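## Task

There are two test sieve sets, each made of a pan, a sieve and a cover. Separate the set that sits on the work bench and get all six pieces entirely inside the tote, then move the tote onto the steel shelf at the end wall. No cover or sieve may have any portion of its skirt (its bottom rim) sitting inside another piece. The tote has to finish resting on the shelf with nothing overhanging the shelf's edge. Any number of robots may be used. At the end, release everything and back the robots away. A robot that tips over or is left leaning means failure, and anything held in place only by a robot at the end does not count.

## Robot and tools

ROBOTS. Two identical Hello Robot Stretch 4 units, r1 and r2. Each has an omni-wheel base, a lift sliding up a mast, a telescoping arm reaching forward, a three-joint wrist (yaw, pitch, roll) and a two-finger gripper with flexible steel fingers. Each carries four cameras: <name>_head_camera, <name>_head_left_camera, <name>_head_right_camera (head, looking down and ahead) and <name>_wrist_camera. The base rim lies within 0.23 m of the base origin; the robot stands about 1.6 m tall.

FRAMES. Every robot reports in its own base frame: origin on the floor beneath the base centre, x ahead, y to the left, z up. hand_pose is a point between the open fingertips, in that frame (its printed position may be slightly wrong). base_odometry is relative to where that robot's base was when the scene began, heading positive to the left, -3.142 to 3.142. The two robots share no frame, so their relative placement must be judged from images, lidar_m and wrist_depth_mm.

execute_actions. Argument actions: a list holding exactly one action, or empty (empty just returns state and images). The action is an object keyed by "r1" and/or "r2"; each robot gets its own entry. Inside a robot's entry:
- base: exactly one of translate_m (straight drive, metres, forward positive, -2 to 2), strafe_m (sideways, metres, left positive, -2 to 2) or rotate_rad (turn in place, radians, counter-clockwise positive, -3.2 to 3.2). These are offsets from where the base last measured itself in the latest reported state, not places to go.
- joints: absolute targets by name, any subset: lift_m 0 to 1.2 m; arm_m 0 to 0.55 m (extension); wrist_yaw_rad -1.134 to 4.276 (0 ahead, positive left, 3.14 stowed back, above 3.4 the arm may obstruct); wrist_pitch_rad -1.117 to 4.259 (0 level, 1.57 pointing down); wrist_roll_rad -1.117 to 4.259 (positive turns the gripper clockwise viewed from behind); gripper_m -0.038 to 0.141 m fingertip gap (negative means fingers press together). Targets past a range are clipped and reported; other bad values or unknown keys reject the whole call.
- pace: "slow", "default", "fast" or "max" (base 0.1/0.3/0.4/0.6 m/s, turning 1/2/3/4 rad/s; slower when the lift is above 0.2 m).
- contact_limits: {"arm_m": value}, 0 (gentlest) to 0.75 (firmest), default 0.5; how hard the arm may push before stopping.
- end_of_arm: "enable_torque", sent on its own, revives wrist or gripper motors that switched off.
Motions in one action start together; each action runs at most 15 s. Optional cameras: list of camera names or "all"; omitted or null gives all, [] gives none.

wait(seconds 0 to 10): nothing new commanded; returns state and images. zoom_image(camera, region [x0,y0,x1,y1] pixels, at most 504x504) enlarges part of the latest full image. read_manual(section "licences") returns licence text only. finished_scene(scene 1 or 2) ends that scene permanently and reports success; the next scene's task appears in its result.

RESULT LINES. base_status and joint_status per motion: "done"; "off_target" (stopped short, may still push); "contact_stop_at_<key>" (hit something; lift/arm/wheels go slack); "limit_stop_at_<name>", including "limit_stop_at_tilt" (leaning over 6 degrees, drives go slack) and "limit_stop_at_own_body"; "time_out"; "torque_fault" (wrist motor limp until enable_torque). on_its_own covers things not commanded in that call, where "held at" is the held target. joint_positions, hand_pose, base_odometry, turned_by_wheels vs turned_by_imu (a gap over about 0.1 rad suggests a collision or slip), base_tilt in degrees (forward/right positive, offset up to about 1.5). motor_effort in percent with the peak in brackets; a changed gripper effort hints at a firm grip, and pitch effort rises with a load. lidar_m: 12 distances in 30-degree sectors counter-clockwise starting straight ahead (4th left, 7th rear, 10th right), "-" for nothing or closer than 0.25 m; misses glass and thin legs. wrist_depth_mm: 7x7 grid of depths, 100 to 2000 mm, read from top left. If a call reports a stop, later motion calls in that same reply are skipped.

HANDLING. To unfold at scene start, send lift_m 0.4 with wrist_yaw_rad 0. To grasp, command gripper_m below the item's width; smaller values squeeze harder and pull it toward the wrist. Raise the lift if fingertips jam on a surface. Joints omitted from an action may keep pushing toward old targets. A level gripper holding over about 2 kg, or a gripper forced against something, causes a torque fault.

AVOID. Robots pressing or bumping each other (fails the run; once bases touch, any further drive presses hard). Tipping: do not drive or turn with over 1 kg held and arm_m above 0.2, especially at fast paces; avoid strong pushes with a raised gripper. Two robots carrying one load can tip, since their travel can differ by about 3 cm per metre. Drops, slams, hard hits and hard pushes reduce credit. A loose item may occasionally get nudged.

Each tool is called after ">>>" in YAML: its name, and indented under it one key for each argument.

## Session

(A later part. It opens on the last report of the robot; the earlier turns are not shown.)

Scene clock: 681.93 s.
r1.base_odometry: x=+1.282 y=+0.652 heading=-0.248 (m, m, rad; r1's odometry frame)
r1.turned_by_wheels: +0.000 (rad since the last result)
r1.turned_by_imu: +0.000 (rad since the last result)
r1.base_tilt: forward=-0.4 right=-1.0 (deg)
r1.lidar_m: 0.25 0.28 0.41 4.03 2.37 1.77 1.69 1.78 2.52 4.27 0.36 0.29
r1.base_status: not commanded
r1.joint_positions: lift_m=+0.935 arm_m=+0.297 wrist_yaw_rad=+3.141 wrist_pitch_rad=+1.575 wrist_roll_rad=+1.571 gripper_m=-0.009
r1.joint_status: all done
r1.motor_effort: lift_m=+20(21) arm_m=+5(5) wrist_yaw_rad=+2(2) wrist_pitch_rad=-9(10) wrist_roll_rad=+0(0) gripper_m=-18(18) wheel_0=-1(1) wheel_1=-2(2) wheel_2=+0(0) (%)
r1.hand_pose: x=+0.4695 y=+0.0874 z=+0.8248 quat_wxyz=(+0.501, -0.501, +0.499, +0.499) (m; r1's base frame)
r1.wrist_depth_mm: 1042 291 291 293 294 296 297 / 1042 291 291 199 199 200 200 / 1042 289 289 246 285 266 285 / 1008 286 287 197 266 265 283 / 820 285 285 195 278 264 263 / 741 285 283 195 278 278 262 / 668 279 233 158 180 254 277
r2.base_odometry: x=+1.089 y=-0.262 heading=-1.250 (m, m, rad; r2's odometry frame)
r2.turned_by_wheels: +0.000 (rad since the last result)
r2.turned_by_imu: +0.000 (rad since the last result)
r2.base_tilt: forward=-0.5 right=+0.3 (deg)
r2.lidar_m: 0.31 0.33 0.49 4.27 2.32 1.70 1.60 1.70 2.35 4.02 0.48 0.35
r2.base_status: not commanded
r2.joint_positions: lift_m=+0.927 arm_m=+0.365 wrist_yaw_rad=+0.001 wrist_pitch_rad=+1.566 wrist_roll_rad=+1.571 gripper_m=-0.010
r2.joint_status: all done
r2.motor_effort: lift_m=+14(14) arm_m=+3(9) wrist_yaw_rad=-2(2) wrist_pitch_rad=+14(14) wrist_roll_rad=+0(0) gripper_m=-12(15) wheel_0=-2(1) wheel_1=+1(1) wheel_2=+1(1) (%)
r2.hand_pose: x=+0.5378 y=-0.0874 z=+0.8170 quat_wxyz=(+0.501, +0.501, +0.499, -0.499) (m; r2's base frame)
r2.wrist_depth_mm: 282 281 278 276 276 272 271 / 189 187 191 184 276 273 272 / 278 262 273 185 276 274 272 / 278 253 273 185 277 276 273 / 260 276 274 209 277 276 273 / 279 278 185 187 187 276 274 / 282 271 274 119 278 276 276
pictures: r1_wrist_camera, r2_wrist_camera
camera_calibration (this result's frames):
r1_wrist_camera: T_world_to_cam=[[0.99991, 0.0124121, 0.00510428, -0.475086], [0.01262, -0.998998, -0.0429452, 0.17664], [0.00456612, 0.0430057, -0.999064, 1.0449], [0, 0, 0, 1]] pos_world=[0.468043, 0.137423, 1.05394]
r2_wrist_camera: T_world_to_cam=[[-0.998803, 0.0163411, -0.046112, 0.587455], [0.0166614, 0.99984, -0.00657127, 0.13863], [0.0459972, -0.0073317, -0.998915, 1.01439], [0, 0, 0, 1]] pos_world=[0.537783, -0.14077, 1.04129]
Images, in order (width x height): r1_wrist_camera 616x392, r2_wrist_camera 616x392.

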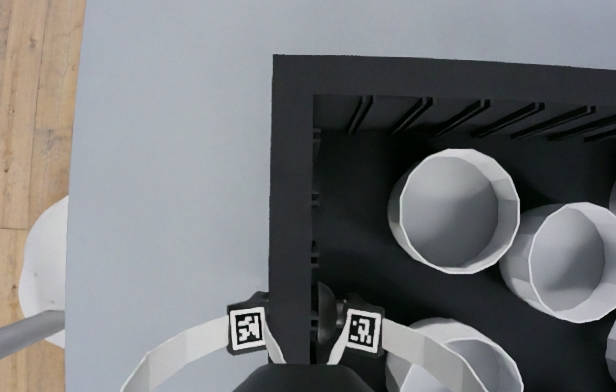

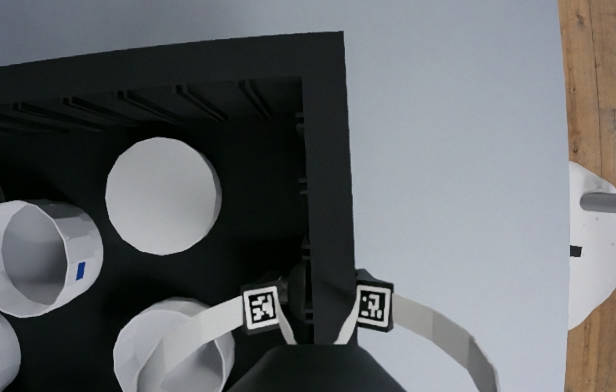

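>>> execute_actions:
  actions:
    - {"r2": {"joints": {"lift_m": 0.967, "arm_m": 0.371}, "pace": "slow"}, "r1": {"joints": {"lift_m": 0.977}, "pace": "slow"}}
  cameras: ["r2_wrist_camera", "r1_wrist_camera", "r1_head_left_camera"]

Scene clock: 688.67 s.
r1.base_odometry: x=+1.282 y=+0.652 heading=-0.248 (m, m, rad; r1's odometry frame)
r1.turned_by_wheels: +0.000 (rad since the last result)
r1.turned_by_imu: -0.001 (rad since the last result)
r1.base_tilt: forward=-0.4 right=-1.0 (deg)
r1.lidar_m: 0.25 0.27 0.41 4.02 2.36 1.75 1.70 1.81 2.54 4.27 0.38 0.28
r1.base_status: not commanded
r1.joint_positions: lift_m=+0.977 arm_m=+0.297 wrist_yaw_rad=+3.141 wrist_pitch_rad=+1.573 wrist_roll_rad=+1.571 gripper_m=-0.009
r1.joint_status: all done
r1.motor_effort: lift_m=+26(27) arm_m=+5(5) wrist_yaw_rad=+1(2) wrist_pitch_rad=-2(9) wrist_roll_rad=+0(1) gripper_m=-18(17) wheel_0=-1(1) wheel_1=-2(2) wheel_2=+0(0) (%)
r1.hand_pose: x=+0.4688 y=+0.0874 z=+0.8663 quat_wxyz=(+0.501, -0.500, +0.500, +0.499) (m; r1's base frame)
r1.wrist_depth_mm: 1078 334 334 336 334 336 334 / 1078 336 334 199 199 200 200 / 1060 330 330 198 285 265 286 / 1078 327 327 196 266 266 283 / 854 327 325 197 279 264 263 / 842 325 324 194 278 278 260 / 1042 320 253 155 180 252 279
r2.base_odometry: x=+1.089 y=-0.262 heading=-1.250 (m, m, rad; r2's odometry frame)
r2.turned_by_wheels: +0.000 (rad since the last result)
r2.turned_by_imu: -0.001 (rad since the last result)
r2.base_tilt: forward=-0.5 right=+0.3 (deg)
r2.lidar_m: 0.30 0.34 0.46 4.26 2.33 1.71 1.60 1.69 2.32 4.02 0.49 0.36
r2.base_status: not commanded
r2.joint_positions: lift_m=+0.967 arm_m=+0.370 wrist_yaw_rad=+0.001 wrist_pitch_rad=+1.568 wrist_roll_rad=+1.571 gripper_m=-0.010
r2.joint_status: all done
r2.motor_effort: lift_m=+23(27) arm_m=+4(5) wrist_yaw_rad=-1(2) wrist_pitch_rad=+6(14) wrist_roll_rad=+0(0) gripper_m=-14(15) wheel_0=-2(1) wheel_1=+1(1) wheel_2=+1(1) (%)
r2.hand_pose: x=+0.5419 y=-0.0874 z=+0.8562 quat_wxyz=(+0.501, +0.500, +0.500, -0.499) (m; r2's base frame)
r2.wrist_depth_mm: 322 320 317 250 315 312 1078 / 187 187 190 184 315 312 1060 / 276 260 273 185 315 314 1060 / 276 253 270 272 317 314 866 / 259 274 274 205 317 315 866 / 278 277 185 187 183 315 866 / 279 270 274 120 319 315 1098
pictures: r1_head_left_camera, r1_wrist_camera, r2_wrist_camera
camera_calibration (this result's frames):
r1_wrist_camera: T_world_to_cam=[[0.999916, 0.0126739, 0.00283868, -0.472685], [0.0127842, -0.998994, -0.0429757, 0.178381], [0.00229116, 0.0430084, -0.999072, 1.08745], [0, 0, 0, 1]] pos_world=[0.467873, 0.137423, 1.09545]
r2_wrist_camera: T_world_to_cam=[[-0.998917, 0.0165047, -0.0435058, 0.591183], [0.0168081, 0.999837, -0.00661734, 0.13878], [0.0433895, -0.00734142, -0.999031, 1.05497], [0, 0, 0, 1]] pos_world=[0.542435, -0.14077, 1.08059]
Images, in order (width x height): r1_head_left_camera 420x672, r1_wrist_camera 616x392, r2_wrist_camera 616x392.

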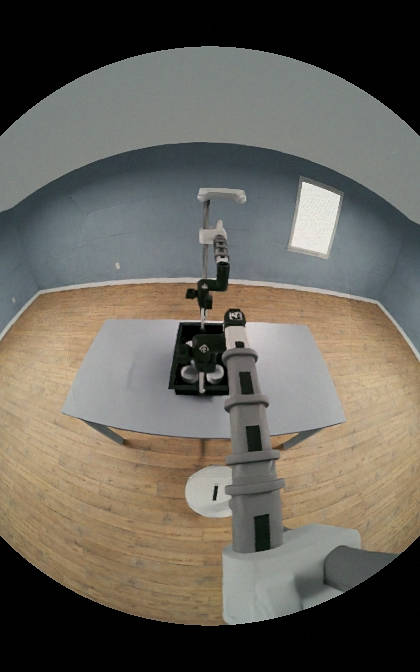

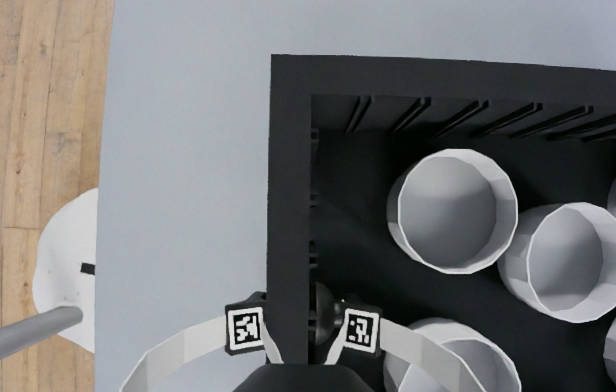

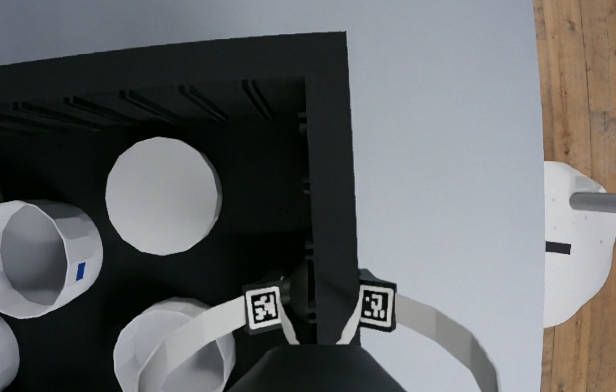

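>>> execute_actions:
  actions:
    - {"r2": {"base": {"strafe_m": -0.6}}, "r1": {"base": {"strafe_m": 0.6}, "joints": {"arm_m": 0.303}}}
  cameras: ["r2_wrist_camera", "r1_wrist_camera", "r1_head_left_camera"]

Scene clock: 709.10 s.
r1.base_odometry: x=+1.429 y=+1.234 heading=-0.248 (m, m, rad; r1's odometry frame)
r1.turned_by_wheels: +0.000 (rad since the last result)
r1.turned_by_imu: -0.001 (rad since the last result)
r1.base_tilt: forward=-0.3 right=-1.0 (deg)
r1.lidar_m: 0.25 0.30 3.52 3.41 2.38 1.75 1.70 1.80 2.51 1.07 0.41 0.30
r1.base_status: done
r1.joint_positions: lift_m=+0.977 arm_m=+0.302 wrist_yaw_rad=+3.140 wrist_pitch_rad=+1.578 wrist_roll_rad=+1.571 gripper_m=-0.009
r1.joint_status: all done
r1.motor_effort: lift_m=+25(26) arm_m=+4(8) wrist_yaw_rad=+5(4) wrist_pitch_rad=-17(17) wrist_roll_rad=+1(0) gripper_m=-18(19) wheel_0=-2(9) wheel_1=-1(10) wheel_2=+0(1) (%)
r1.hand_pose: x=+0.4755 y=+0.0874 z=+0.8664 quat_wxyz=(+0.502, -0.501, +0.499, +0.498) (m; r1's base frame)
r1.wrist_depth_mm: 1078 1078 1138 1118 1118 1098 1118 / 1078 1098 1078 200 201 201 202 / 1078 332 329 247 283 266 286 / 1060 327 327 282 267 265 283 / 866 325 324 281 282 264 264 / 854 324 324 195 281 281 264 / 1042 320 253 152 180 253 279
r2.base_odometry: x=+0.519 y=-0.452 heading=-1.250 (m, m, rad; r2's odometry frame)
r2.turned_by_wheels: +0.000 (rad since the last result)
r2.turned_by_imu: +0.001 (rad since the last result)
r2.base_tilt: forward=-0.4 right=+0.3 (deg)
r2.lidar_m: 0.30 0.31 0.47 4.86 2.35 1.70 1.61 1.71 2.33 3.44 3.55 0.36
r2.base_status: done
r2.joint_positions: lift_m=+0.967 arm_m=+0.371 wrist_yaw_rad=+0.002 wrist_pitch_rad=+1.562 wrist_roll_rad=+1.571 gripper_m=-0.010
r2.joint_status: not commanded
r2.on_its_own: wrist_pitch_rad is at rest, and its effort (+24) is outside its rest range (-23 to +23)
r2.motor_effort: lift_m=+23(23) arm_m=+3(4) wrist_yaw_rad=-5(5) wrist_pitch_rad=+24(25) wrist_roll_rad=+0(0) gripper_m=-16(16) wheel_0=-1(8) wheel_1=+1(7) wheel_2=+4(5) (%)
r2.hand_pose: x=+0.5441 y=-0.0874 z=+0.8563 quat_wxyz=(+0.503, +0.502, +0.498, -0.497) (m; r2's base frame)
r2.wrist_depth_mm: 1138 1098 1098 1098 1078 1078 1078 / 189 187 189 185 315 314 1060 / 278 257 273 185 315 314 1078 / 277 254 273 185 315 312 585 / 260 276 274 185 317 315 585 / 281 277 185 188 183 315 854 / 281 268 276 119 319 315 1078
pictures: r1_head_left_camera, r1_wrist_camera, r2_wrist_camera
camera_calibration (this result's frames):
r1_wrist_camera: T_world_to_cam=[[0.999906, 0.0113073, 0.00777689, -0.483542], [0.0116309, -0.999011, -0.0429089, 0.178787], [0.00728402, 0.0429953, -0.999049, 1.08514], [0, 0, 0, 1]] pos_world=[0.473513, 0.137422, 1.09554]
r2_wrist_camera: T_world_to_cam=[[-0.998647, 0.01524, -0.0497115, 0.598456], [0.0155824, 0.999857, -0.00650757, 0.139314], [0.0496052, -0.00727339, -0.998742, 1.05131], [0, 0, 0, 1]] pos_world=[0.543325, -0.140768, 1.08064]
Images, in order (width x height): r1_head_left_camera 420x672, r1_wrist_camera 616x392, r2_wrist_camera 616x392.

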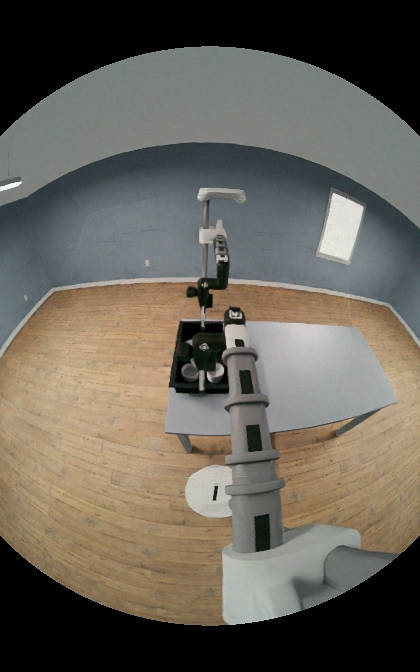

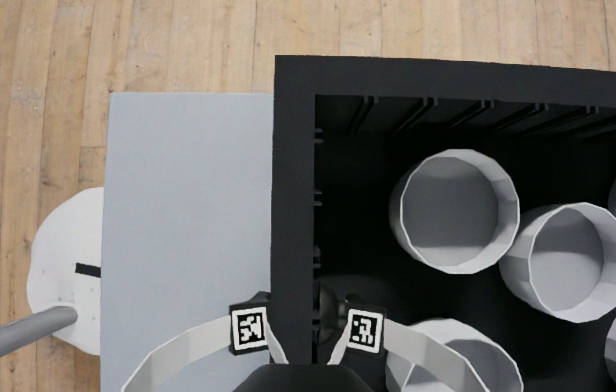

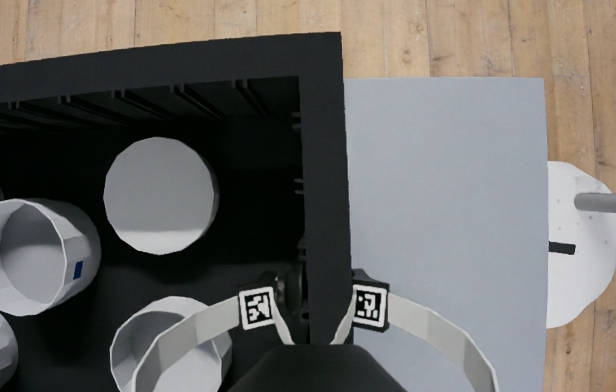

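>>> execute_actions:
  actions:
    - {"r1": {"base": {"rotate_rad": -0.026}, "joints": {"arm_m": 0.315, "wrist_yaw_rad": 3.168}, "pace": "slow"}}
  cameras: ["r1_wrist_camera"]

>>> execute_actions:
  actions:
    - {"r2": {"base": {"strafe_m": -1.2}}, "r1": {"base": {"strafe_m": 1.21}}}
  cameras: ["r2_wrist_camera", "r1_wrist_camera", "r1_head_left_camera", "r2_head_right_camera"]

Scene clock: 739.43 s.
r1.base_odometry: x=+1.429 y=+1.234 heading=-0.273 (m, m, rad; r1's odometry frame)
r1.turned_by_wheels: -0.025 (rad since the last result)
r1.turned_by_imu: -0.027 (rad since the last result)
r1.base_tilt: forward=-0.4 right=-1.0 (deg)
r1.lidar_m: 0.28 0.29 3.53 3.40 2.44 1.74 1.69 1.78 2.43 1.13 0.43 0.27
r1.base_status: done
r1.joint_positions: lift_m=+0.977 arm_m=+0.314 wrist_yaw_rad=+3.168 wrist_pitch_rad=+1.572 wrist_roll_rad=+1.571 gripper_m=-0.009
r1.joint_status: all done
r1.motor_effort: lift_m=+25(25) arm_m=+6(5) wrist_yaw_rad=-2(8) wrist_pitch_rad=-2(19) wrist_roll_rad=+1(0) gripper_m=-18(19) wheel_0=+2(3) wheel_1=+2(4) wheel_2=+4(8) (%)
r1.hand_pose: x=+0.4831 y=+0.0874 z=+0.8664 quat_wxyz=(+0.494, -0.507, +0.493, +0.506) (m; r1's base frame)
r1.wrist_depth_mm: 1118 1098 1098 1118 1098 1118 1098 / 1098 332 332 200 202 202 202 / 1060 330 330 225 285 278 285 / 1078 327 329 282 266 265 283 / 878 325 325 281 281 265 262 / 842 322 324 195 279 279 278 / 1060 320 254 155 181 253 278
r2.base_odometry: x=+0.519 y=-0.452 heading=-1.250 (m, m, rad; r2's odometry frame)
r2.turned_by_wheels: +0.000 (rad since the last result)
r2.turned_by_imu: -0.001 (rad since the last result)
r2.base_tilt: forward=-0.4 right=+0.4 (deg)
r2.lidar_m: 0.29 0.35 0.47 4.87 2.33 1.68 1.62 1.70 2.40 3.44 3.56 0.34
r2.base_status: not commanded
r2.joint_positions: lift_m=+0.967 arm_m=+0.371 wrist_yaw_rad=+0.001 wrist_pitch_rad=+1.569 wrist_roll_rad=+1.571 gripper_m=-0.010
r2.joint_status: not commanded
r2.motor_effort: lift_m=+22(23) arm_m=+3(3) wrist_yaw_rad=-2(5) wrist_pitch_rad=+5(23) wrist_roll_rad=+0(1) gripper_m=-11(10) wheel_0=-1(1) wheel_1=+1(1) wheel_2=+3(4) (%)
r2.hand_pose: x=+0.5421 y=-0.0874 z=+0.8563 quat_wxyz=(+0.501, +0.500, +0.500, -0.499) (m; r2's base frame)
r2.wrist_depth_mm: 1118 1098 1098 1078 1098 1060 1060 / 189 187 186 185 315 314 1078 / 276 259 273 186 315 312 1078 / 277 254 274 273 317 314 854 / 259 276 274 206 317 314 866 / 260 278 185 186 183 315 866 / 278 270 273 120 319 315 1078
pictures: r1_wrist_camera
camera_calibration (this result's frames):
r1_wrist_camera: T_world_to_cam=[[0.999209, 0.0397061, 0.00236499, -0.488619], [0.039771, -0.998284, -0.0429818, 0.16509], [0.00065429, 0.0430418, -0.999073, 1.08829], [0, 0, 0, 1]] pos_world=[0.480954, 0.137366, 1.09554]
Images, in order (width x height): r1_wrist_camera 616x392.

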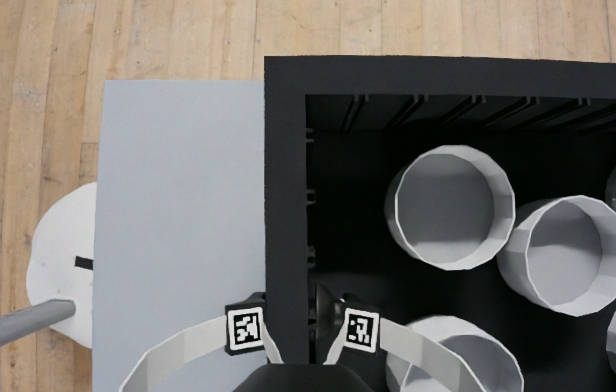

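Scene clock: 744.80 s.
r1.base_odometry: x=+1.756 y=+2.399 heading=-0.273 (m, m, rad; r1's odometry frame)
r1.turned_by_wheels: +0.000 (rad since the last result)
r1.turned_by_imu: +0.002 (rad since the last result)
r1.base_tilt: forward=-0.3 right=-1.0 (deg)
r1.lidar_m: 0.45 0.49 2.31 2.20 2.43 1.75 1.66 1.74 2.44 1.13 0.99 1.33
r1.base_status: done
r1.joint_positions: lift_m=+0.977 arm_m=+0.314 wrist_yaw_rad=+3.168 wrist_pitch_rad=+1.572 wrist_roll_rad=+1.571 gripper_m=-0.009
r1.joint_status: not commanded
r1.motor_effort: lift_m=+25(25) arm_m=+6(6) wrist_yaw_rad=-1(0) wrist_pitch_rad=-2(1) wrist_roll_rad=+1(0) gripper_m=-17(17) wheel_0=-1(9) wheel_1=+2(6) wheel_2=+0(1) (%)
r1.hand_pose: x=+0.4831 y=+0.0874 z=+0.8664 quat_wxyz=(+0.494, -0.507, +0.493, +0.506) (m; r1's base frame)
r1.wrist_depth_mm: 1098 1098 1078 1118 1078 1078 1118 / 1078 1078 1098 200 201 201 202 / 1078 1078 1098 199 285 265 285 / 1060 866 1060 198 267 267 285 / 854 866 1078 197 279 262 265 / 854 854 960 195 277 279 263 / 1060 960 621 155 180 253 276
r2.base_odometry: x=-0.619 y=-0.831 heading=-1.249 (m, m, rad; r2's odometry frame)
r2.turned_by_wheels: +0.000 (rad since the last result)
r2.turned_by_imu: +0.003 (rad since the last result)
r2.base_tilt: forward=-0.4 right=+0.3 (deg)
r2.lidar_m: 0.49 1.35 0.99 1.33 2.36 1.70 1.62 1.71 2.36 2.21 2.29 0.53
r2.base_status: done
r2.joint_positions: lift_m=+0.967 arm_m=+0.371 wrist_yaw_rad=+0.001 wrist_pitch_rad=+1.569 wrist_roll_rad=+1.571 gripper_m=-0.010
r2.joint_status: not commanded
r2.motor_effort: lift_m=+23(23) arm_m=+2(3) wrist_yaw_rad=-1(1) wrist_pitch_rad=+5(6) wrist_roll_rad=+0(0) gripper_m=-16(14) wheel_0=+0(9) wheel_1=+0(8) wheel_2=+2(4) (%)
r2.hand_pose: x=+0.5421 y=-0.0874 z=+0.8563 quat_wxyz=(+0.501, +0.500, +0.500, -0.499) (m; r2's base frame)
r2.wrist_depth_mm: 1118 1098 1098 634 1078 1078 1078 / 189 187 191 185 1078 1078 1098 / 276 263 274 234 1078 1078 1078 / 277 253 262 272 1078 878 866 / 259 276 274 205 1098 878 866 / 277 277 185 187 183 1025 866 / 279 268 273 120 1098 1098 1078
pictures: r1_head_left_camera, r1_wrist_camera, r2_head_right_camera, r2_wrist_camera
camera_calibration (this result's frames):
r1_wrist_camera: T_world_to_cam=[[0.999211, 0.0396394, 0.00226975, -0.488543], [0.0397003, -0.998287, -0.0429833, 0.165125], [0.000562032, 0.0430395, -0.999073, 1.08835], [0, 0, 0, 1]] pos_world=[0.480991, 0.137366, 1.09554]
r2_wrist_camera: T_world_to_cam=[[-0.998932, 0.0167201, -0.0430714, 0.591011], [0.0170209, 0.999833, -0.00662499, 0.138669], [0.0429534, -0.00735103, -0.99905, 1.05527], [0, 0, 0, 1]] pos_world=[0.542692, -0.14077, 1.08064]
Images, in order (width x height): r1_head_left_camera 420x672, r1_wrist_camera 616x392, r2_head_right_camera 420x672, r2_wrist_camera 616x392.

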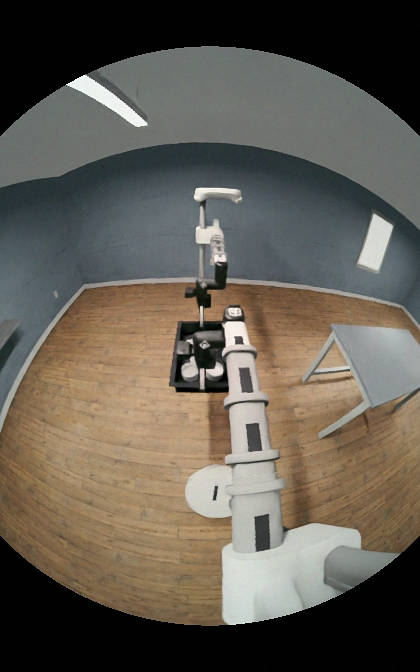

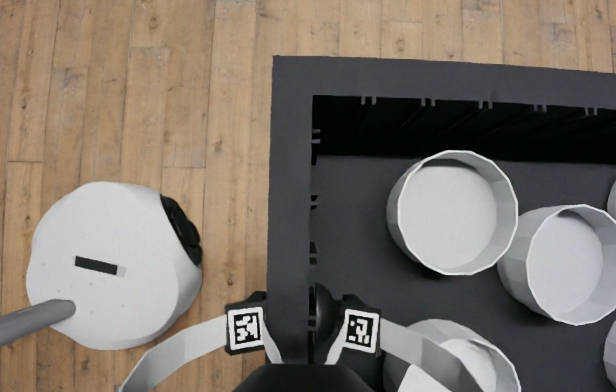

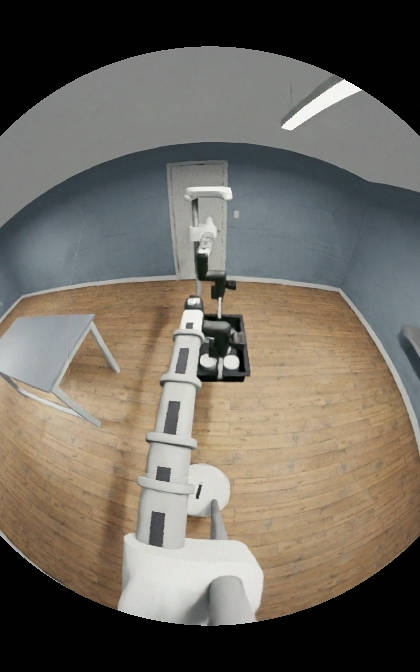

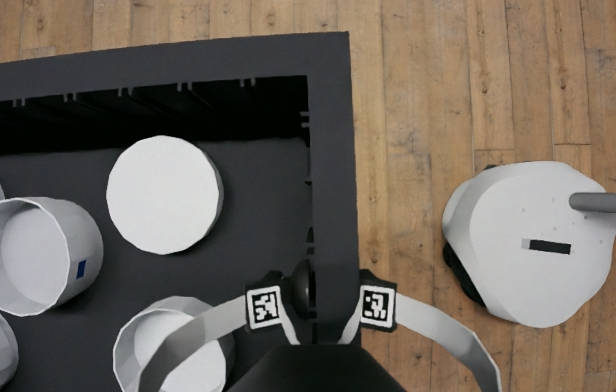

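>>> execute_actions:
  actions:
    - {"r2": {"base": {"strafe_m": -1.6}}, "r1": {"base": {"strafe_m": 1.594}}}
  cameras: ["r2_wrist_camera", "r1_wrist_camera", "r1_head_left_camera", "r2_head_right_camera", "r1_head_camera"]

Scene clock: 761.03 s.
r1.base_odometry: x=+2.185 y=+3.934 heading=-0.273 (m, m, rad; r1's odometry frame)
r1.turned_by_wheels: +0.000 (rad since the last result)
r1.turned_by_imu: +0.000 (rad since the last result)
r1.base_tilt: forward=-0.3 right=-1.0 (deg)
r1.lidar_m: 0.45 0.50 0.62 0.88 1.10 1.54 1.66 1.74 2.39 2.60 2.68 3.15
r1.base_status: done
r1.joint_positions: lift_m=+0.977 arm_m=+0.314 wrist_yaw_rad=+3.168 wrist_pitch_rad=+1.572 wrist_roll_rad=+1.571 gripper_m=-0.009
r1.joint_status: not commanded
r1.motor_effort: lift_m=+25(26) arm_m=+5(6) wrist_yaw_rad=-1(1) wrist_pitch_rad=-1(2) wrist_roll_rad=+1(1) gripper_m=-17(17) wheel_0=-1(9) wheel_1=+3(9) wheel_2=+0(3) (%)
r1.hand_pose: x=+0.4830 y=+0.0874 z=+0.8664 quat_wxyz=(+0.494, -0.507, +0.493, +0.506) (m; r1's base frame)
r1.wrist_depth_mm: 1078 1098 1098 1078 1078 1098 1118 / 1078 1098 1098 201 201 201 202 / 1078 1060 1078 199 285 266 283 / 1078 866 1078 198 267 265 283 / 854 866 1078 196 281 264 264 / 866 866 917 195 281 277 263 / 1060 960 621 155 180 254 278
r2.base_odometry: x=-2.137 y=-1.337 heading=-1.249 (m, m, rad; r2's odometry frame)
r2.turned_by_wheels: +0.000 (rad since the last result)
r2.turned_by_imu: +0.001 (rad since the last result)
r2.base_tilt: forward=-0.4 right=+0.4 (deg)
r2.lidar_m: 0.50 3.21 2.63 2.58 2.34 1.70 1.63 1.51 1.05 1.01 0.60 0.55
r2.base_status: done
r2.joint_positions: lift_m=+0.967 arm_m=+0.371 wrist_yaw_rad=+0.000 wrist_pitch_rad=+1.569 wrist_roll_rad=+1.571 gripper_m=-0.010
r2.joint_status: not commanded
r2.motor_effort: lift_m=+23(23) arm_m=+3(3) wrist_yaw_rad=+0(0) wrist_pitch_rad=+5(5) wrist_roll_rad=+1(1) gripper_m=-15(10) wheel_0=-2(7) wheel_1=+2(6) wheel_2=+1(3) (%)
r2.hand_pose: x=+0.5419 y=-0.0874 z=+0.8563 quat_wxyz=(+0.500, +0.500, +0.500, -0.500) (m; r2's base frame)
r2.wrist_depth_mm: 1118 1098 1078 634 1098 1060 1060 / 188 187 191 185 1098 1098 1098 / 276 260 273 232 1098 1078 1078 / 276 253 262 273 1098 878 854 / 259 276 276 206 1098 866 866 / 278 277 185 187 183 917 878 / 278 270 273 121 1098 1098 1078
pictures: r1_head_camera, r1_head_left_camera, r1_wrist_camera, r2_head_right_camera, r2_wrist_camera
camera_calibration (this result's frames):
r1_wrist_camera: T_world_to_cam=[[0.999218, 0.0394914, 0.00194255, -0.488166], [0.0395384, -0.998293, -0.0429878, 0.165209], [0.000241585, 0.043031, -0.999074, 1.08851], [0, 0, 0, 1]] pos_world=[0.48099, 0.137365, 1.09555]
r2_wrist_camera: T_world_to_cam=[[-0.998942, 0.017043, -0.0427032, 0.590599], [0.0173416, 0.999828, -0.00663142, 0.138503], [0.0425828, -0.00736495, -0.999066, 1.05549], [0, 0, 0, 1]] pos_world=[0.542627, -0.140771, 1.08064]
Images, in order (width x height): r1_head_camera 420x560, r1_head_left_camera 420x672, r1_wrist_camera 616x392, r2_head_right_camera 420x672, r2_wrist_camera 616x392.

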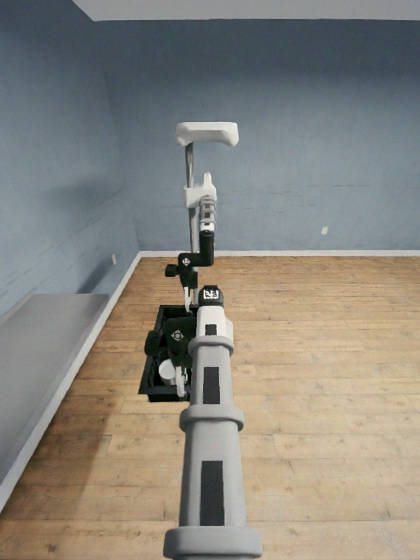

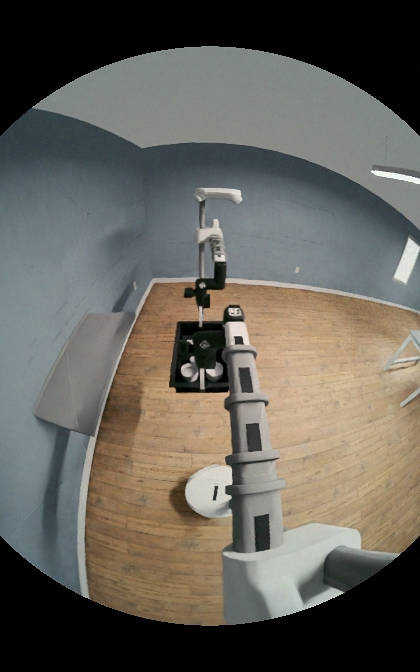

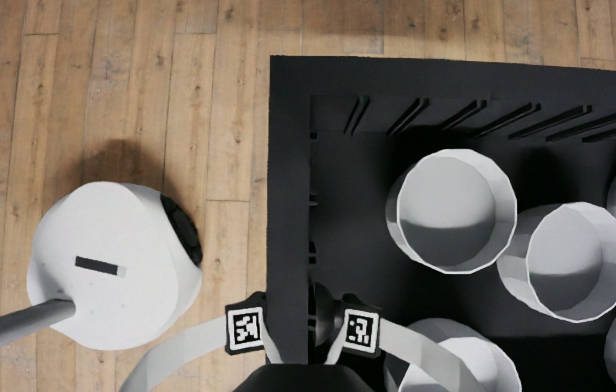

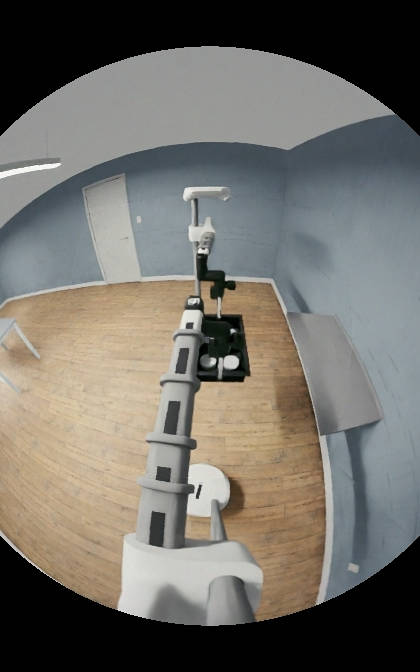

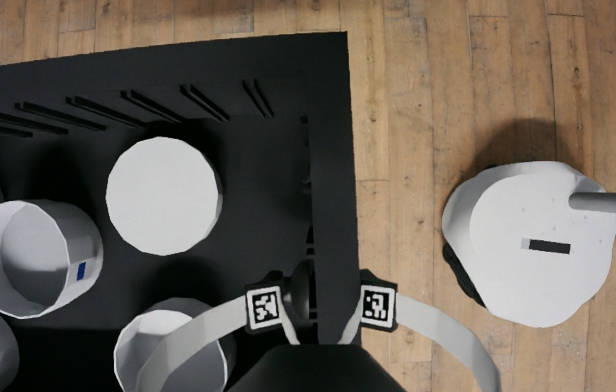

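>>> execute_actions:
  actions:
    - {"r2": {"base": {"strafe_m": -0.5}, "joints": {"lift_m": 1.03}}, "r1": {"base": {"strafe_m": 0.499}, "joints": {"lift_m": 1.04}}}
  cameras: ["r2_wrist_camera", "r1_wrist_camera", "r1_head_left_camera", "r2_head_right_camera"]

Scene clock: 781.00 s.
r1.base_odometry: x=+2.320 y=+4.414 heading=-0.273 (m, m, rad; r1's odometry frame)
r1.turned_by_wheels: +0.000 (rad since the last result)
r1.turned_by_imu: +0.000 (rad since the last result)
r1.base_tilt: forward=-0.3 right=-1.0 (deg)
r1.lidar_m: 0.45 0.25 0.30 0.53 0.54 0.80 1.67 1.76 2.43 3.09 3.17 3.19
r1.base_status: done
r1.joint_positions: lift_m=+1.040 arm_m=+0.314 wrist_yaw_rad=+3.168 wrist_pitch_rad=+1.572 wrist_roll_rad=+1.571 gripper_m=-0.009
r1.joint_status: all done
r1.motor_effort: lift_m=+25(29) arm_m=+5(5) wrist_yaw_rad=+0(0) wrist_pitch_rad=+0(1) wrist_roll_rad=+1(0) gripper_m=-18(17) wheel_0=+0(12) wheel_1=+1(14) wheel_2=+0(0) (%)
r1.hand_pose: x=+0.4830 y=+0.0874 z=+0.9293 quat_wxyz=(+0.494, -0.507, +0.493, +0.506) (m; r1's base frame)
r1.wrist_depth_mm: 917 399 402 397 399 399 397 / 1160 394 392 200 202 201 202 / 1118 394 394 200 283 267 285 / 1160 392 394 198 268 264 283 / 931 904 946 196 281 265 263 / 904 931 946 195 278 278 263 / 1078 1138 1098 154 180 255 278
r2.base_odometry: x=-2.612 y=-1.495 heading=-1.249 (m, m, rad; r2's odometry frame)
r2.turned_by_wheels: +0.000 (rad since the last result)
r2.turned_by_imu: +0.000 (rad since the last result)
r2.base_tilt: forward=-0.4 right=+0.3 (deg)
r2.lidar_m: 0.35 3.18 3.16 3.07 2.30 1.68 1.62 0.76 0.53 0.50 0.36 0.26
r2.base_status: done
r2.joint_positions: lift_m=+1.030 arm_m=+0.371 wrist_yaw_rad=+0.000 wrist_pitch_rad=+1.570 wrist_roll_rad=+1.571 gripper_m=-0.010
r2.joint_status: all done
r2.motor_effort: lift_m=+22(22) arm_m=+3(2) wrist_yaw_rad=-1(0) wrist_pitch_rad=+3(4) wrist_roll_rad=+0(0) gripper_m=-13(10) wheel_0=-1(7) wheel_1=+1(8) wheel_2=+1(3) (%)
r2.hand_pose: x=+0.5419 y=-0.0874 z=+0.9193 quat_wxyz=(+0.500, +0.500, +0.500, -0.500) (m; r2's base frame)
r2.wrist_depth_mm: 387 384 382 282 375 373 373 / 189 187 191 185 377 375 373 / 276 260 274 231 379 377 375 / 277 253 262 273 379 377 375 / 259 277 273 206 1160 931 917 / 277 277 185 186 184 1078 1160 / 279 268 273 122 1160 1160 1160
pictures: r1_head_left_camera, r1_wrist_camera, r2_head_right_camera, r2_wrist_camera
camera_calibration (this result's frames):
r1_wrist_camera: T_world_to_cam=[[0.999218, 0.0394916, 0.00172513, -0.488032], [0.0395292, -0.998293, -0.0429907, 0.167923], [0.0000244184, 0.0430253, -0.999074, 1.15152], [0, 0, 0, 1]] pos_world=[0.480985, 0.137365, 1.15852]
r2_wrist_camera: T_world_to_cam=[[-0.998953, 0.0170433, -0.0424576, 0.592998], [0.0173403, 0.999828, -0.00663577, 0.138926], [0.0423372, -0.00736505, -0.999076, 1.11855], [0, 0, 0, 1]] pos_world=[0.542611, -0.140771, 1.14362]
Images, in order (width x height): r1_head_left_camera 420x672, r1_wrist_camera 616x392, r2_head_right_camera 420x672, r2_wrist_camera 616x392.

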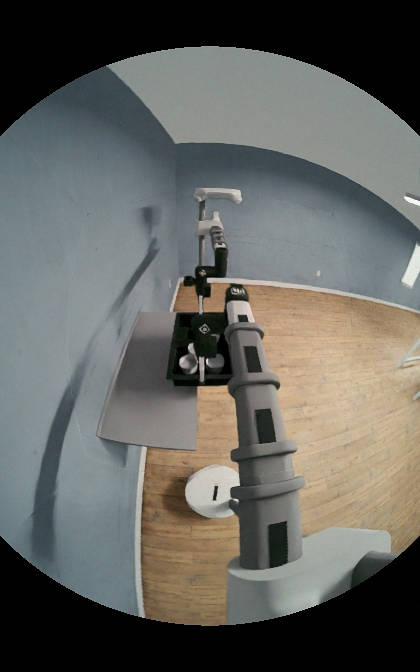

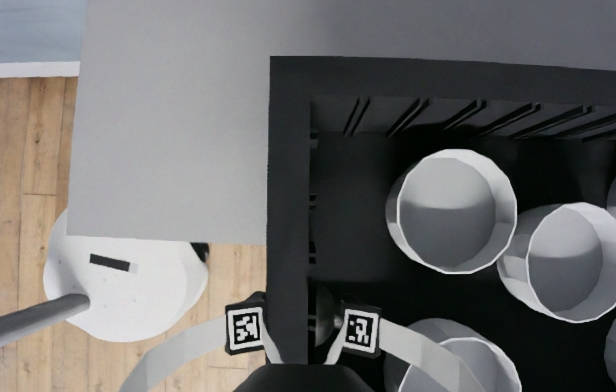

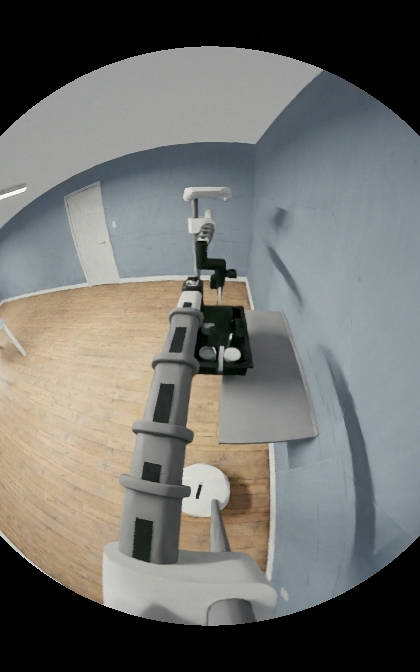

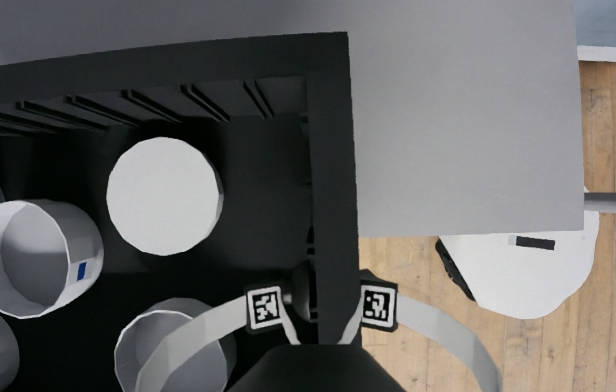

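>>> execute_actions:
  actions:
    - {"r2": {"base": {"strafe_m": -0.2}, "joints": {"lift_m": 0.945}}, "r1": {"base": {"strafe_m": 0.202}, "joints": {"lift_m": 0.955}}}
  cameras: ["r2_wrist_camera", "r1_wrist_camera", "r1_head_left_camera"]

Scene clock: 794.60 s.
r1.base_odometry: x=+2.374 y=+4.609 heading=-0.273 (m, m, rad; r1's odometry frame)
r1.turned_by_wheels: +0.000 (rad since the last result)
r1.turned_by_imu: +0.000 (rad since the last result)
r1.base_tilt: forward=-0.4 right=-1.0 (deg)
r1.lidar_m: 0.25 0.25 0.32 0.32 0.37 0.53 1.42 1.72 2.45 3.29 3.42 0.28
r1.base_status: done
r1.joint_positions: lift_m=+0.955 arm_m=+0.314 wrist_yaw_rad=+3.168 wrist_pitch_rad=+1.572 wrist_roll_rad=+1.571 gripper_m=-0.009
r1.joint_status: all done
r1.motor_effort: lift_m=+21(21) arm_m=+5(5) wrist_yaw_rad=+0(1) wrist_pitch_rad=+0(1) wrist_roll_rad=+0(0) gripper_m=-17(17) wheel_0=+1(10) wheel_1=+0(10) wheel_2=+0(3) (%)
r1.hand_pose: x=+0.4830 y=+0.0874 z=+0.8447 quat_wxyz=(+0.494, -0.507, +0.493, +0.506) (m; r1's base frame)
r1.wrist_depth_mm: 314 314 312 312 314 314 312 / 312 310 310 201 202 202 200 / 309 309 310 199 283 265 285 / 304 307 306 198 267 264 283 / 303 306 304 196 279 262 264 / 304 303 303 196 278 279 263 / 300 300 300 154 181 253 278
r2.base_odometry: x=-2.801 y=-1.558 heading=-1.249 (m, m, rad; r2's odometry frame)
r2.turned_by_wheels: +0.000 (rad since the last result)
r2.turned_by_imu: -0.001 (rad since the last result)
r2.base_tilt: forward=-0.5 right=+0.3 (deg)
r2.lidar_m: 0.25 0.25 3.39 3.27 2.36 1.71 1.36 0.49 0.34 0.30 0.33 0.26
r2.base_status: done
r2.joint_positions: lift_m=+0.945 arm_m=+0.371 wrist_yaw_rad=+0.000 wrist_pitch_rad=+1.570 wrist_roll_rad=+1.571 gripper_m=-0.010
r2.joint_status: all done
r2.motor_effort: lift_m=+16(20) arm_m=+2(2) wrist_yaw_rad=+0(0) wrist_pitch_rad=+2(3) wrist_roll_rad=+0(1) gripper_m=-13(12) wheel_0=+1(8) wheel_1=+0(7) wheel_2=+1(2) (%)
r2.hand_pose: x=+0.5418 y=-0.0874 z=+0.8349 quat_wxyz=(+0.500, +0.500, +0.500, -0.500) (m; r2's base frame)
r2.wrist_depth_mm: 300 297 294 239 293 291 290 / 189 187 191 185 294 291 290 / 277 262 273 233 294 291 291 / 277 253 259 273 294 293 291 / 259 276 274 206 296 293 293 / 278 277 185 186 184 294 294 / 278 271 274 122 297 294 294
pictures: r1_head_left_camera, r1_wrist_camera, r2_wrist_camera
camera_calibration (this result's frames):
r1_wrist_camera: T_world_to_cam=[[0.999219, 0.0394912, 0.00161845, -0.487771], [0.0395243, -0.998293, -0.0429921, 0.164288], [-0.0000821229, 0.0430225, -0.999074, 1.06701], [0, 0, 0, 1]] pos_world=[0.480984, 0.137365, 1.07387]
r2_wrist_camera: T_world_to_cam=[[-0.998959, 0.0170639, -0.0422954, 0.589236], [0.0173598, 0.999827, -0.00663864, 0.138359], [0.0421748, -0.00736597, -0.999083, 1.03434], [0, 0, 0, 1]] pos_world=[0.542598, -0.140771, 1.05923]
Images, in order (width x height): r1_head_left_camera 420x672, r1_wrist_camera 616x392, r2_wrist_camera 616x392.

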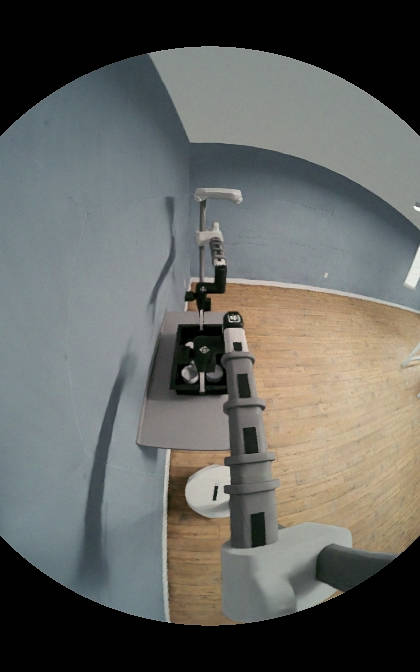

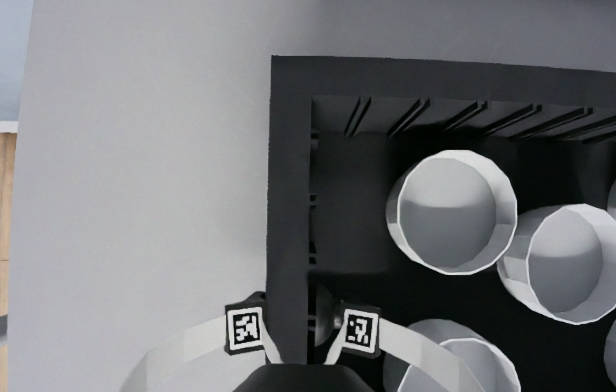

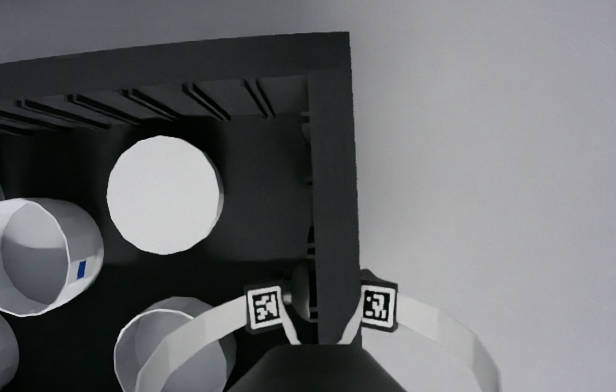

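>>> execute_actions:
  actions:
    - {"r2": {"joints": {"lift_m": 0.925}, "pace": "slow"}, "r1": {"joints": {"lift_m": 0.936}, "pace": "slow"}}
  cameras: []

>>> execute_actions:
  actions:
    - {"r2": {"joints": {"gripper_m": 0.05, "arm_m": 0.363}}, "r1": {"joints": {"gripper_m": 0.05, "arm_m": 0.307}}}
  cameras: ["r2_wrist_camera", "r1_wrist_camera"]

Scene clock: 801.23 s.
r1.base_odometry: x=+2.374 y=+4.609 heading=-0.273 (m, m, rad; r1's odometry frame)
r1.turned_by_wheels: +0.000 (rad since the last result)
r1.turned_by_imu: -0.001 (rad since the last result)
r1.base_tilt: forward=-0.4 right=-1.0 (deg)
r1.lidar_m: 0.25 0.25 0.30 0.33 0.35 0.49 1.48 1.75 2.42 3.27 3.40 0.25
r1.base_status: not commanded
r1.joint_positions: lift_m=+0.936 arm_m=+0.314 wrist_yaw_rad=+3.168 wrist_pitch_rad=+1.572 wrist_roll_rad=+1.571 gripper_m=-0.009
r1.joint_status: all done
r1.motor_effort: lift_m=+21(22) arm_m=+5(6) wrist_yaw_rad=+0(0) wrist_pitch_rad=+0(0) wrist_roll_rad=-2(0) gripper_m=-16(17) wheel_0=+1(1) wheel_1=+0(1) wheel_2=+0(0) (%)
r1.hand_pose: x=+0.4830 y=+0.0874 z=+0.8257 quat_wxyz=(+0.494, -0.507, +0.493, +0.506) (m; r1's base frame)
r1.wrist_depth_mm: 293 296 296 293 293 296 293 / 291 294 291 200 200 202 202 / 290 290 290 200 285 266 286 / 289 287 289 198 267 265 285 / 285 285 287 196 279 260 264 / 283 283 282 195 279 278 262 / 282 282 281 154 182 255 279
r2.base_odometry: x=-2.801 y=-1.558 heading=-1.249 (m, m, rad; r2's odometry frame)
r2.turned_by_wheels: +0.000 (rad since the last result)
r2.turned_by_imu: -0.001 (rad since the last result)
r2.base_tilt: forward=-0.5 right=+0.4 (deg)
r2.lidar_m: 0.25 0.25 3.39 3.28 2.32 1.73 1.34 0.48 0.33 0.30 0.32 0.27
r2.base_status: not commanded
r2.joint_positions: lift_m=+0.925 arm_m=+0.371 wrist_yaw_rad=+0.000 wrist_pitch_rad=+1.570 wrist_roll_rad=+1.571 gripper_m=-0.010
r2.joint_status: all done
r2.motor_effort: lift_m=+15(17) arm_m=+2(3) wrist_yaw_rad=+0(0) wrist_pitch_rad=+3(3) wrist_roll_rad=-1(0) gripper_m=-16(14) wheel_0=+1(1) wheel_1=+0(0) wheel_2=+1(1) (%)
r2.hand_pose: x=+0.5418 y=-0.0874 z=+0.8149 quat_wxyz=(+0.500, +0.500, +0.500, -0.500) (m; r2's base frame)
r2.wrist_depth_mm: 279 277 276 229 273 271 270 / 187 187 191 185 273 272 270 / 276 263 272 234 274 272 272 / 276 253 260 273 274 273 272 / 259 276 274 205 276 273 272 / 277 276 185 187 183 274 272 / 277 270 274 122 276 274 273
pictures: none
No camera images: the call's "cameras" was empty. Leave "cameras" out to get every camera's image.

Scene clock: 802.60 s.
r1.base_odometry: x=+2.374 y=+4.609 heading=-0.273 (m, m, rad; r1's odometry frame)
r1.turned_by_wheels: +0.000 (rad since the last result)
r1.turned_by_imu: +0.000 (rad since the last result)
r1.base_tilt: forward=-0.3 right=-1.0 (deg)
r1.lidar_m: 0.25 0.25 0.32 0.33 0.35 0.53 1.43 1.79 2.42 3.27 3.38 0.25
r1.base_status: not commanded
r1.joint_positions: lift_m=+0.936 arm_m=+0.308 wrist_yaw_rad=+3.168 wrist_pitch_rad=+1.571 wrist_roll_rad=+1.571 gripper_m=+0.050
r1.joint_status: all done
r1.motor_effort: lift_m=+20(21) arm_m=-5(6) wrist_yaw_rad=+1(4) wrist_pitch_rad=+1(15) wrist_roll_rad=-1(1) gripper_m=-3(17) wheel_0=+1(1) wheel_1=+0(0) wheel_2=+0(0) (%)
r1.hand_pose: x=+0.4768 y=+0.0874 z=+0.8257 quat_wxyz=(+0.494, -0.507, +0.493, +0.506) (m; r1's base frame)
r1.wrist_depth_mm: 296 296 296 296 294 296 297 / 294 294 290 206 205 206 205 / 291 293 293 203 289 271 289 / 287 290 289 285 286 268 286 / 287 287 287 285 285 268 267 / 286 285 210 243 219 283 267 / 283 282 283 144 251 257 282
r2.base_odometry: x=-2.801 y=-1.558 heading=-1.249 (m, m, rad; r2's odometry frame)
r2.turned_by_wheels: +0.000 (rad since the last result)
r2.turned_by_imu: +0.000 (rad since the last result)
r2.base_tilt: forward=-0.5 right=+0.3 (deg)
r2.lidar_m: 0.25 0.27 3.39 3.29 2.35 1.69 1.35 0.48 0.34 0.30 0.33 0.26
r2.base_status: not commanded
r2.joint_positions: lift_m=+0.925 arm_m=+0.364 wrist_yaw_rad=+0.001 wrist_pitch_rad=+1.571 wrist_roll_rad=+1.571 gripper_m=+0.050
r2.joint_status: all done
r2.motor_effort: lift_m=+15(15) arm_m=-4(5) wrist_yaw_rad=-1(3) wrist_pitch_rad=+1(20) wrist_roll_rad=-1(1) gripper_m=-3(12) wheel_0=+1(1) wheel_1=+0(0) wheel_2=+2(2) (%)
r2.hand_pose: x=+0.5348 y=-0.0874 z=+0.8149 quat_wxyz=(+0.500, +0.500, +0.500, -0.500) (m; r2's base frame)
r2.wrist_depth_mm: 281 278 276 274 273 272 271 / 190 189 189 187 274 272 271 / 278 259 276 227 274 273 272 / 279 255 276 276 276 273 272 / 263 278 277 200 274 274 273 / 282 279 195 189 191 276 274 / 282 278 278 121 277 274 274
pictures: r1_wrist_camera, r2_wrist_camera
camera_calibration (this result's frames):
r1_wrist_camera: T_world_to_cam=[[0.999234, 0.0391079, 0.00131426, -0.481321], [0.0391282, -0.998309, -0.0429962, 0.163908], [-0.000369457, 0.0430147, -0.999074, 1.0482], [0, 0, 0, 1]] pos_world=[0.474926, 0.137366, 1.05491]
r2_wrist_camera: T_world_to_cam=[[-0.998998, 0.0168415, -0.0414756, 0.580749], [0.0171317, 0.999831, -0.00665317, 0.138482], [0.0413566, -0.00735705, -0.999117, 1.01515], [0, 0, 0, 1]] pos_world=[0.535812, -0.140771, 1.03926]
Images, in order (width x height): r1_wrist_camera 616x392, r2_wrist_camera 616x392.

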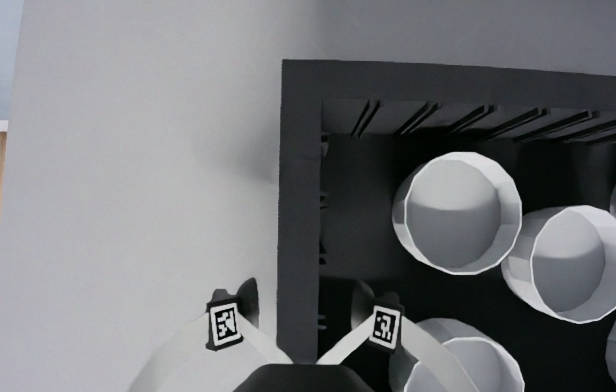

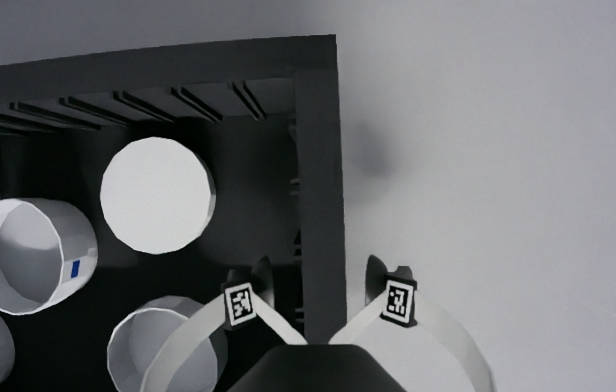

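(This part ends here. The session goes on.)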